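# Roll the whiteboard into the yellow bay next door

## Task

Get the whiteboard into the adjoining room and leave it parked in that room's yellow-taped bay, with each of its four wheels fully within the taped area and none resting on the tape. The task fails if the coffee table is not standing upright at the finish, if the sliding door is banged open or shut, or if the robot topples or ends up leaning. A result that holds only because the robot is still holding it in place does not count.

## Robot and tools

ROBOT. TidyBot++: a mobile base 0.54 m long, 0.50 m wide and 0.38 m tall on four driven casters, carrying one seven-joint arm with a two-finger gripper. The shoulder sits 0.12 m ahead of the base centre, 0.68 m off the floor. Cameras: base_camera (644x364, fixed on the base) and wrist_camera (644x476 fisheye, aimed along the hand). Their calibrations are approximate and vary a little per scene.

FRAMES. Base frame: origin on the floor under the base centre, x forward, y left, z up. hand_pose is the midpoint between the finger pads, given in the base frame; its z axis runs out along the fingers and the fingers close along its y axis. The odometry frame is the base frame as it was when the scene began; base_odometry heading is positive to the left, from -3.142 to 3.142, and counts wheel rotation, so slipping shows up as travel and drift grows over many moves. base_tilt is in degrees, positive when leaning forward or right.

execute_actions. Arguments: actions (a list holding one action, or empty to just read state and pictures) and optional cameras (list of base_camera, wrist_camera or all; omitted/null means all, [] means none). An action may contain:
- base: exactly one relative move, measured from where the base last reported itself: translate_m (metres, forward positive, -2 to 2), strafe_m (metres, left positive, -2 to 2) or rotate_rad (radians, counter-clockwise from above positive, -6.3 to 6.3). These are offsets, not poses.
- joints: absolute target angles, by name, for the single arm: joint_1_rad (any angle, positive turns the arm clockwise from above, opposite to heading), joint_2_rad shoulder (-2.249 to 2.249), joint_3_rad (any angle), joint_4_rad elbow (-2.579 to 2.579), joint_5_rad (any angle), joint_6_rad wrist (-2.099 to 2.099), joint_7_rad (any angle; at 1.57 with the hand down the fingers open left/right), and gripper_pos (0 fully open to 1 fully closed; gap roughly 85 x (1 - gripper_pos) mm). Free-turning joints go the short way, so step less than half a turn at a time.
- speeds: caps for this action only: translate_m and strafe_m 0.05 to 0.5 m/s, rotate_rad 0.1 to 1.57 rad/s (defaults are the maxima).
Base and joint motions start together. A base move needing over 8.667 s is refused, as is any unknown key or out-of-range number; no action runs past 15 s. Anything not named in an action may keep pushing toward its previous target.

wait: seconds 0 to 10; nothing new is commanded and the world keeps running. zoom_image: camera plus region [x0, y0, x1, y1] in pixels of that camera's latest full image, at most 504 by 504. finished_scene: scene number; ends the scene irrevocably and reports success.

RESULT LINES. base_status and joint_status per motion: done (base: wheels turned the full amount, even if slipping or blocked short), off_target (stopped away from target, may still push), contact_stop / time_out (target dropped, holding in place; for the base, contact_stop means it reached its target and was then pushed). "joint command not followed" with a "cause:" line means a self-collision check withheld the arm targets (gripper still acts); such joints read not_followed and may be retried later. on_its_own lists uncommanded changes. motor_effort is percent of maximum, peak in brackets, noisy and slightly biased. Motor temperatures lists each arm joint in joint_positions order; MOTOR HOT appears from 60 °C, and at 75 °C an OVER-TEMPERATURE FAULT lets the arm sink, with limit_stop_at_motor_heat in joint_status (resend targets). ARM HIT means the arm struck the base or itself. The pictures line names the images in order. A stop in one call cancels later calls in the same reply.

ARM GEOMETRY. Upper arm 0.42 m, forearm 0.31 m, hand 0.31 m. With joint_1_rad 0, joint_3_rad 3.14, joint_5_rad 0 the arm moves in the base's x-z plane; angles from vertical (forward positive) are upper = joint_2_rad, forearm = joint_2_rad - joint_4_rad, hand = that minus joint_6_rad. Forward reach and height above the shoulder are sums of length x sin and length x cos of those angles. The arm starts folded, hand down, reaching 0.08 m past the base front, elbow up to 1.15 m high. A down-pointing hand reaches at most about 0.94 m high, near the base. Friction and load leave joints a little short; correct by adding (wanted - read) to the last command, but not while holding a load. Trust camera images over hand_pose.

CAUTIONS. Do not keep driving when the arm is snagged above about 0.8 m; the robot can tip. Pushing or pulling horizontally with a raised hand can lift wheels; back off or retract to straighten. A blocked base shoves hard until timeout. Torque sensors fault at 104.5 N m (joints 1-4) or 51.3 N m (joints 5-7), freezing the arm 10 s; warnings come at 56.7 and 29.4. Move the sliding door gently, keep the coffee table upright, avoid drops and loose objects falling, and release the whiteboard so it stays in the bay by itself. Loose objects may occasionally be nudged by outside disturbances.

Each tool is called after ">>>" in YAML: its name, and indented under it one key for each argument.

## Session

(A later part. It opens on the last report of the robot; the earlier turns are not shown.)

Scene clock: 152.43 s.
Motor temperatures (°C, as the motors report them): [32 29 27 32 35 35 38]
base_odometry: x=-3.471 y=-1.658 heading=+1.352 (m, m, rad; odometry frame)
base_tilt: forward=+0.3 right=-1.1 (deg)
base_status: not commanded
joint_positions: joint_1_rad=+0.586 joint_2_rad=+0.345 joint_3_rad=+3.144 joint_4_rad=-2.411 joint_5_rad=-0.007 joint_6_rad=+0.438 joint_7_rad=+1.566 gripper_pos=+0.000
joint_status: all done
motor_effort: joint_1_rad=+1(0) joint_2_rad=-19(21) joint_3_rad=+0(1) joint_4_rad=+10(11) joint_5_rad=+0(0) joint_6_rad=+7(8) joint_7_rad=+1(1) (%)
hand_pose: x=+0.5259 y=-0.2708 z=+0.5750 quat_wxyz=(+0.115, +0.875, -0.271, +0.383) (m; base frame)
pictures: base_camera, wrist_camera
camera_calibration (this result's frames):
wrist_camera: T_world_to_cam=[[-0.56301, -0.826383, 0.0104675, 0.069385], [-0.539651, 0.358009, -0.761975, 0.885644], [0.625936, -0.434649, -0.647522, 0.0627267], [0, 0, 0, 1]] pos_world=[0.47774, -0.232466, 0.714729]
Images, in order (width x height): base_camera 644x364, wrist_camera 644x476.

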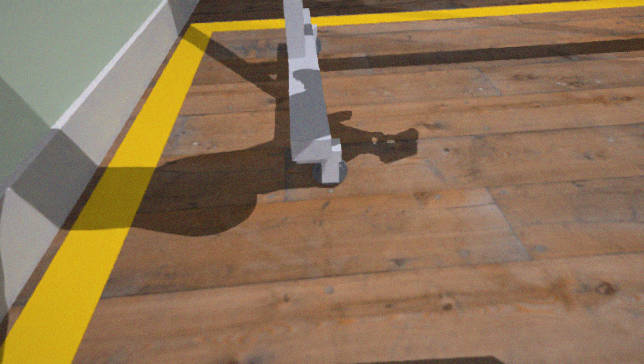

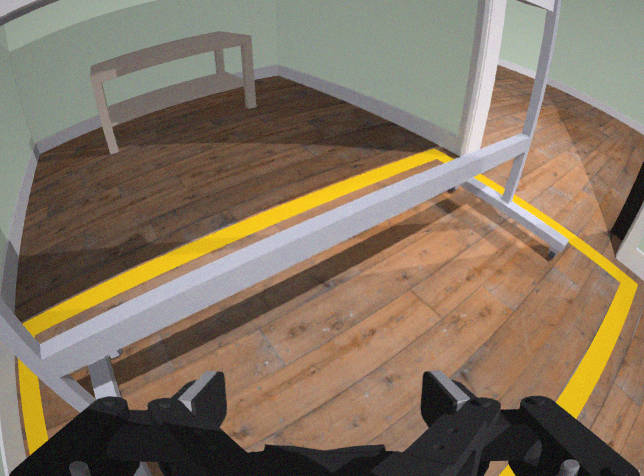

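>>> zoom_image:
  camera: "wrist_camera"
  region: [404, 120, 644, 320]

Region (404, 120, 644, 320) of wrist_camera's 644x476 image, scaled by 2.100.

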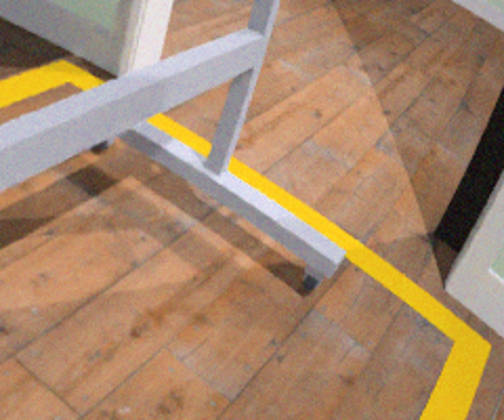

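The rear wheels are clear of the tape by about twice its width.

>>> finished_scene:
  scene: 2

The scene is finished: the task was done.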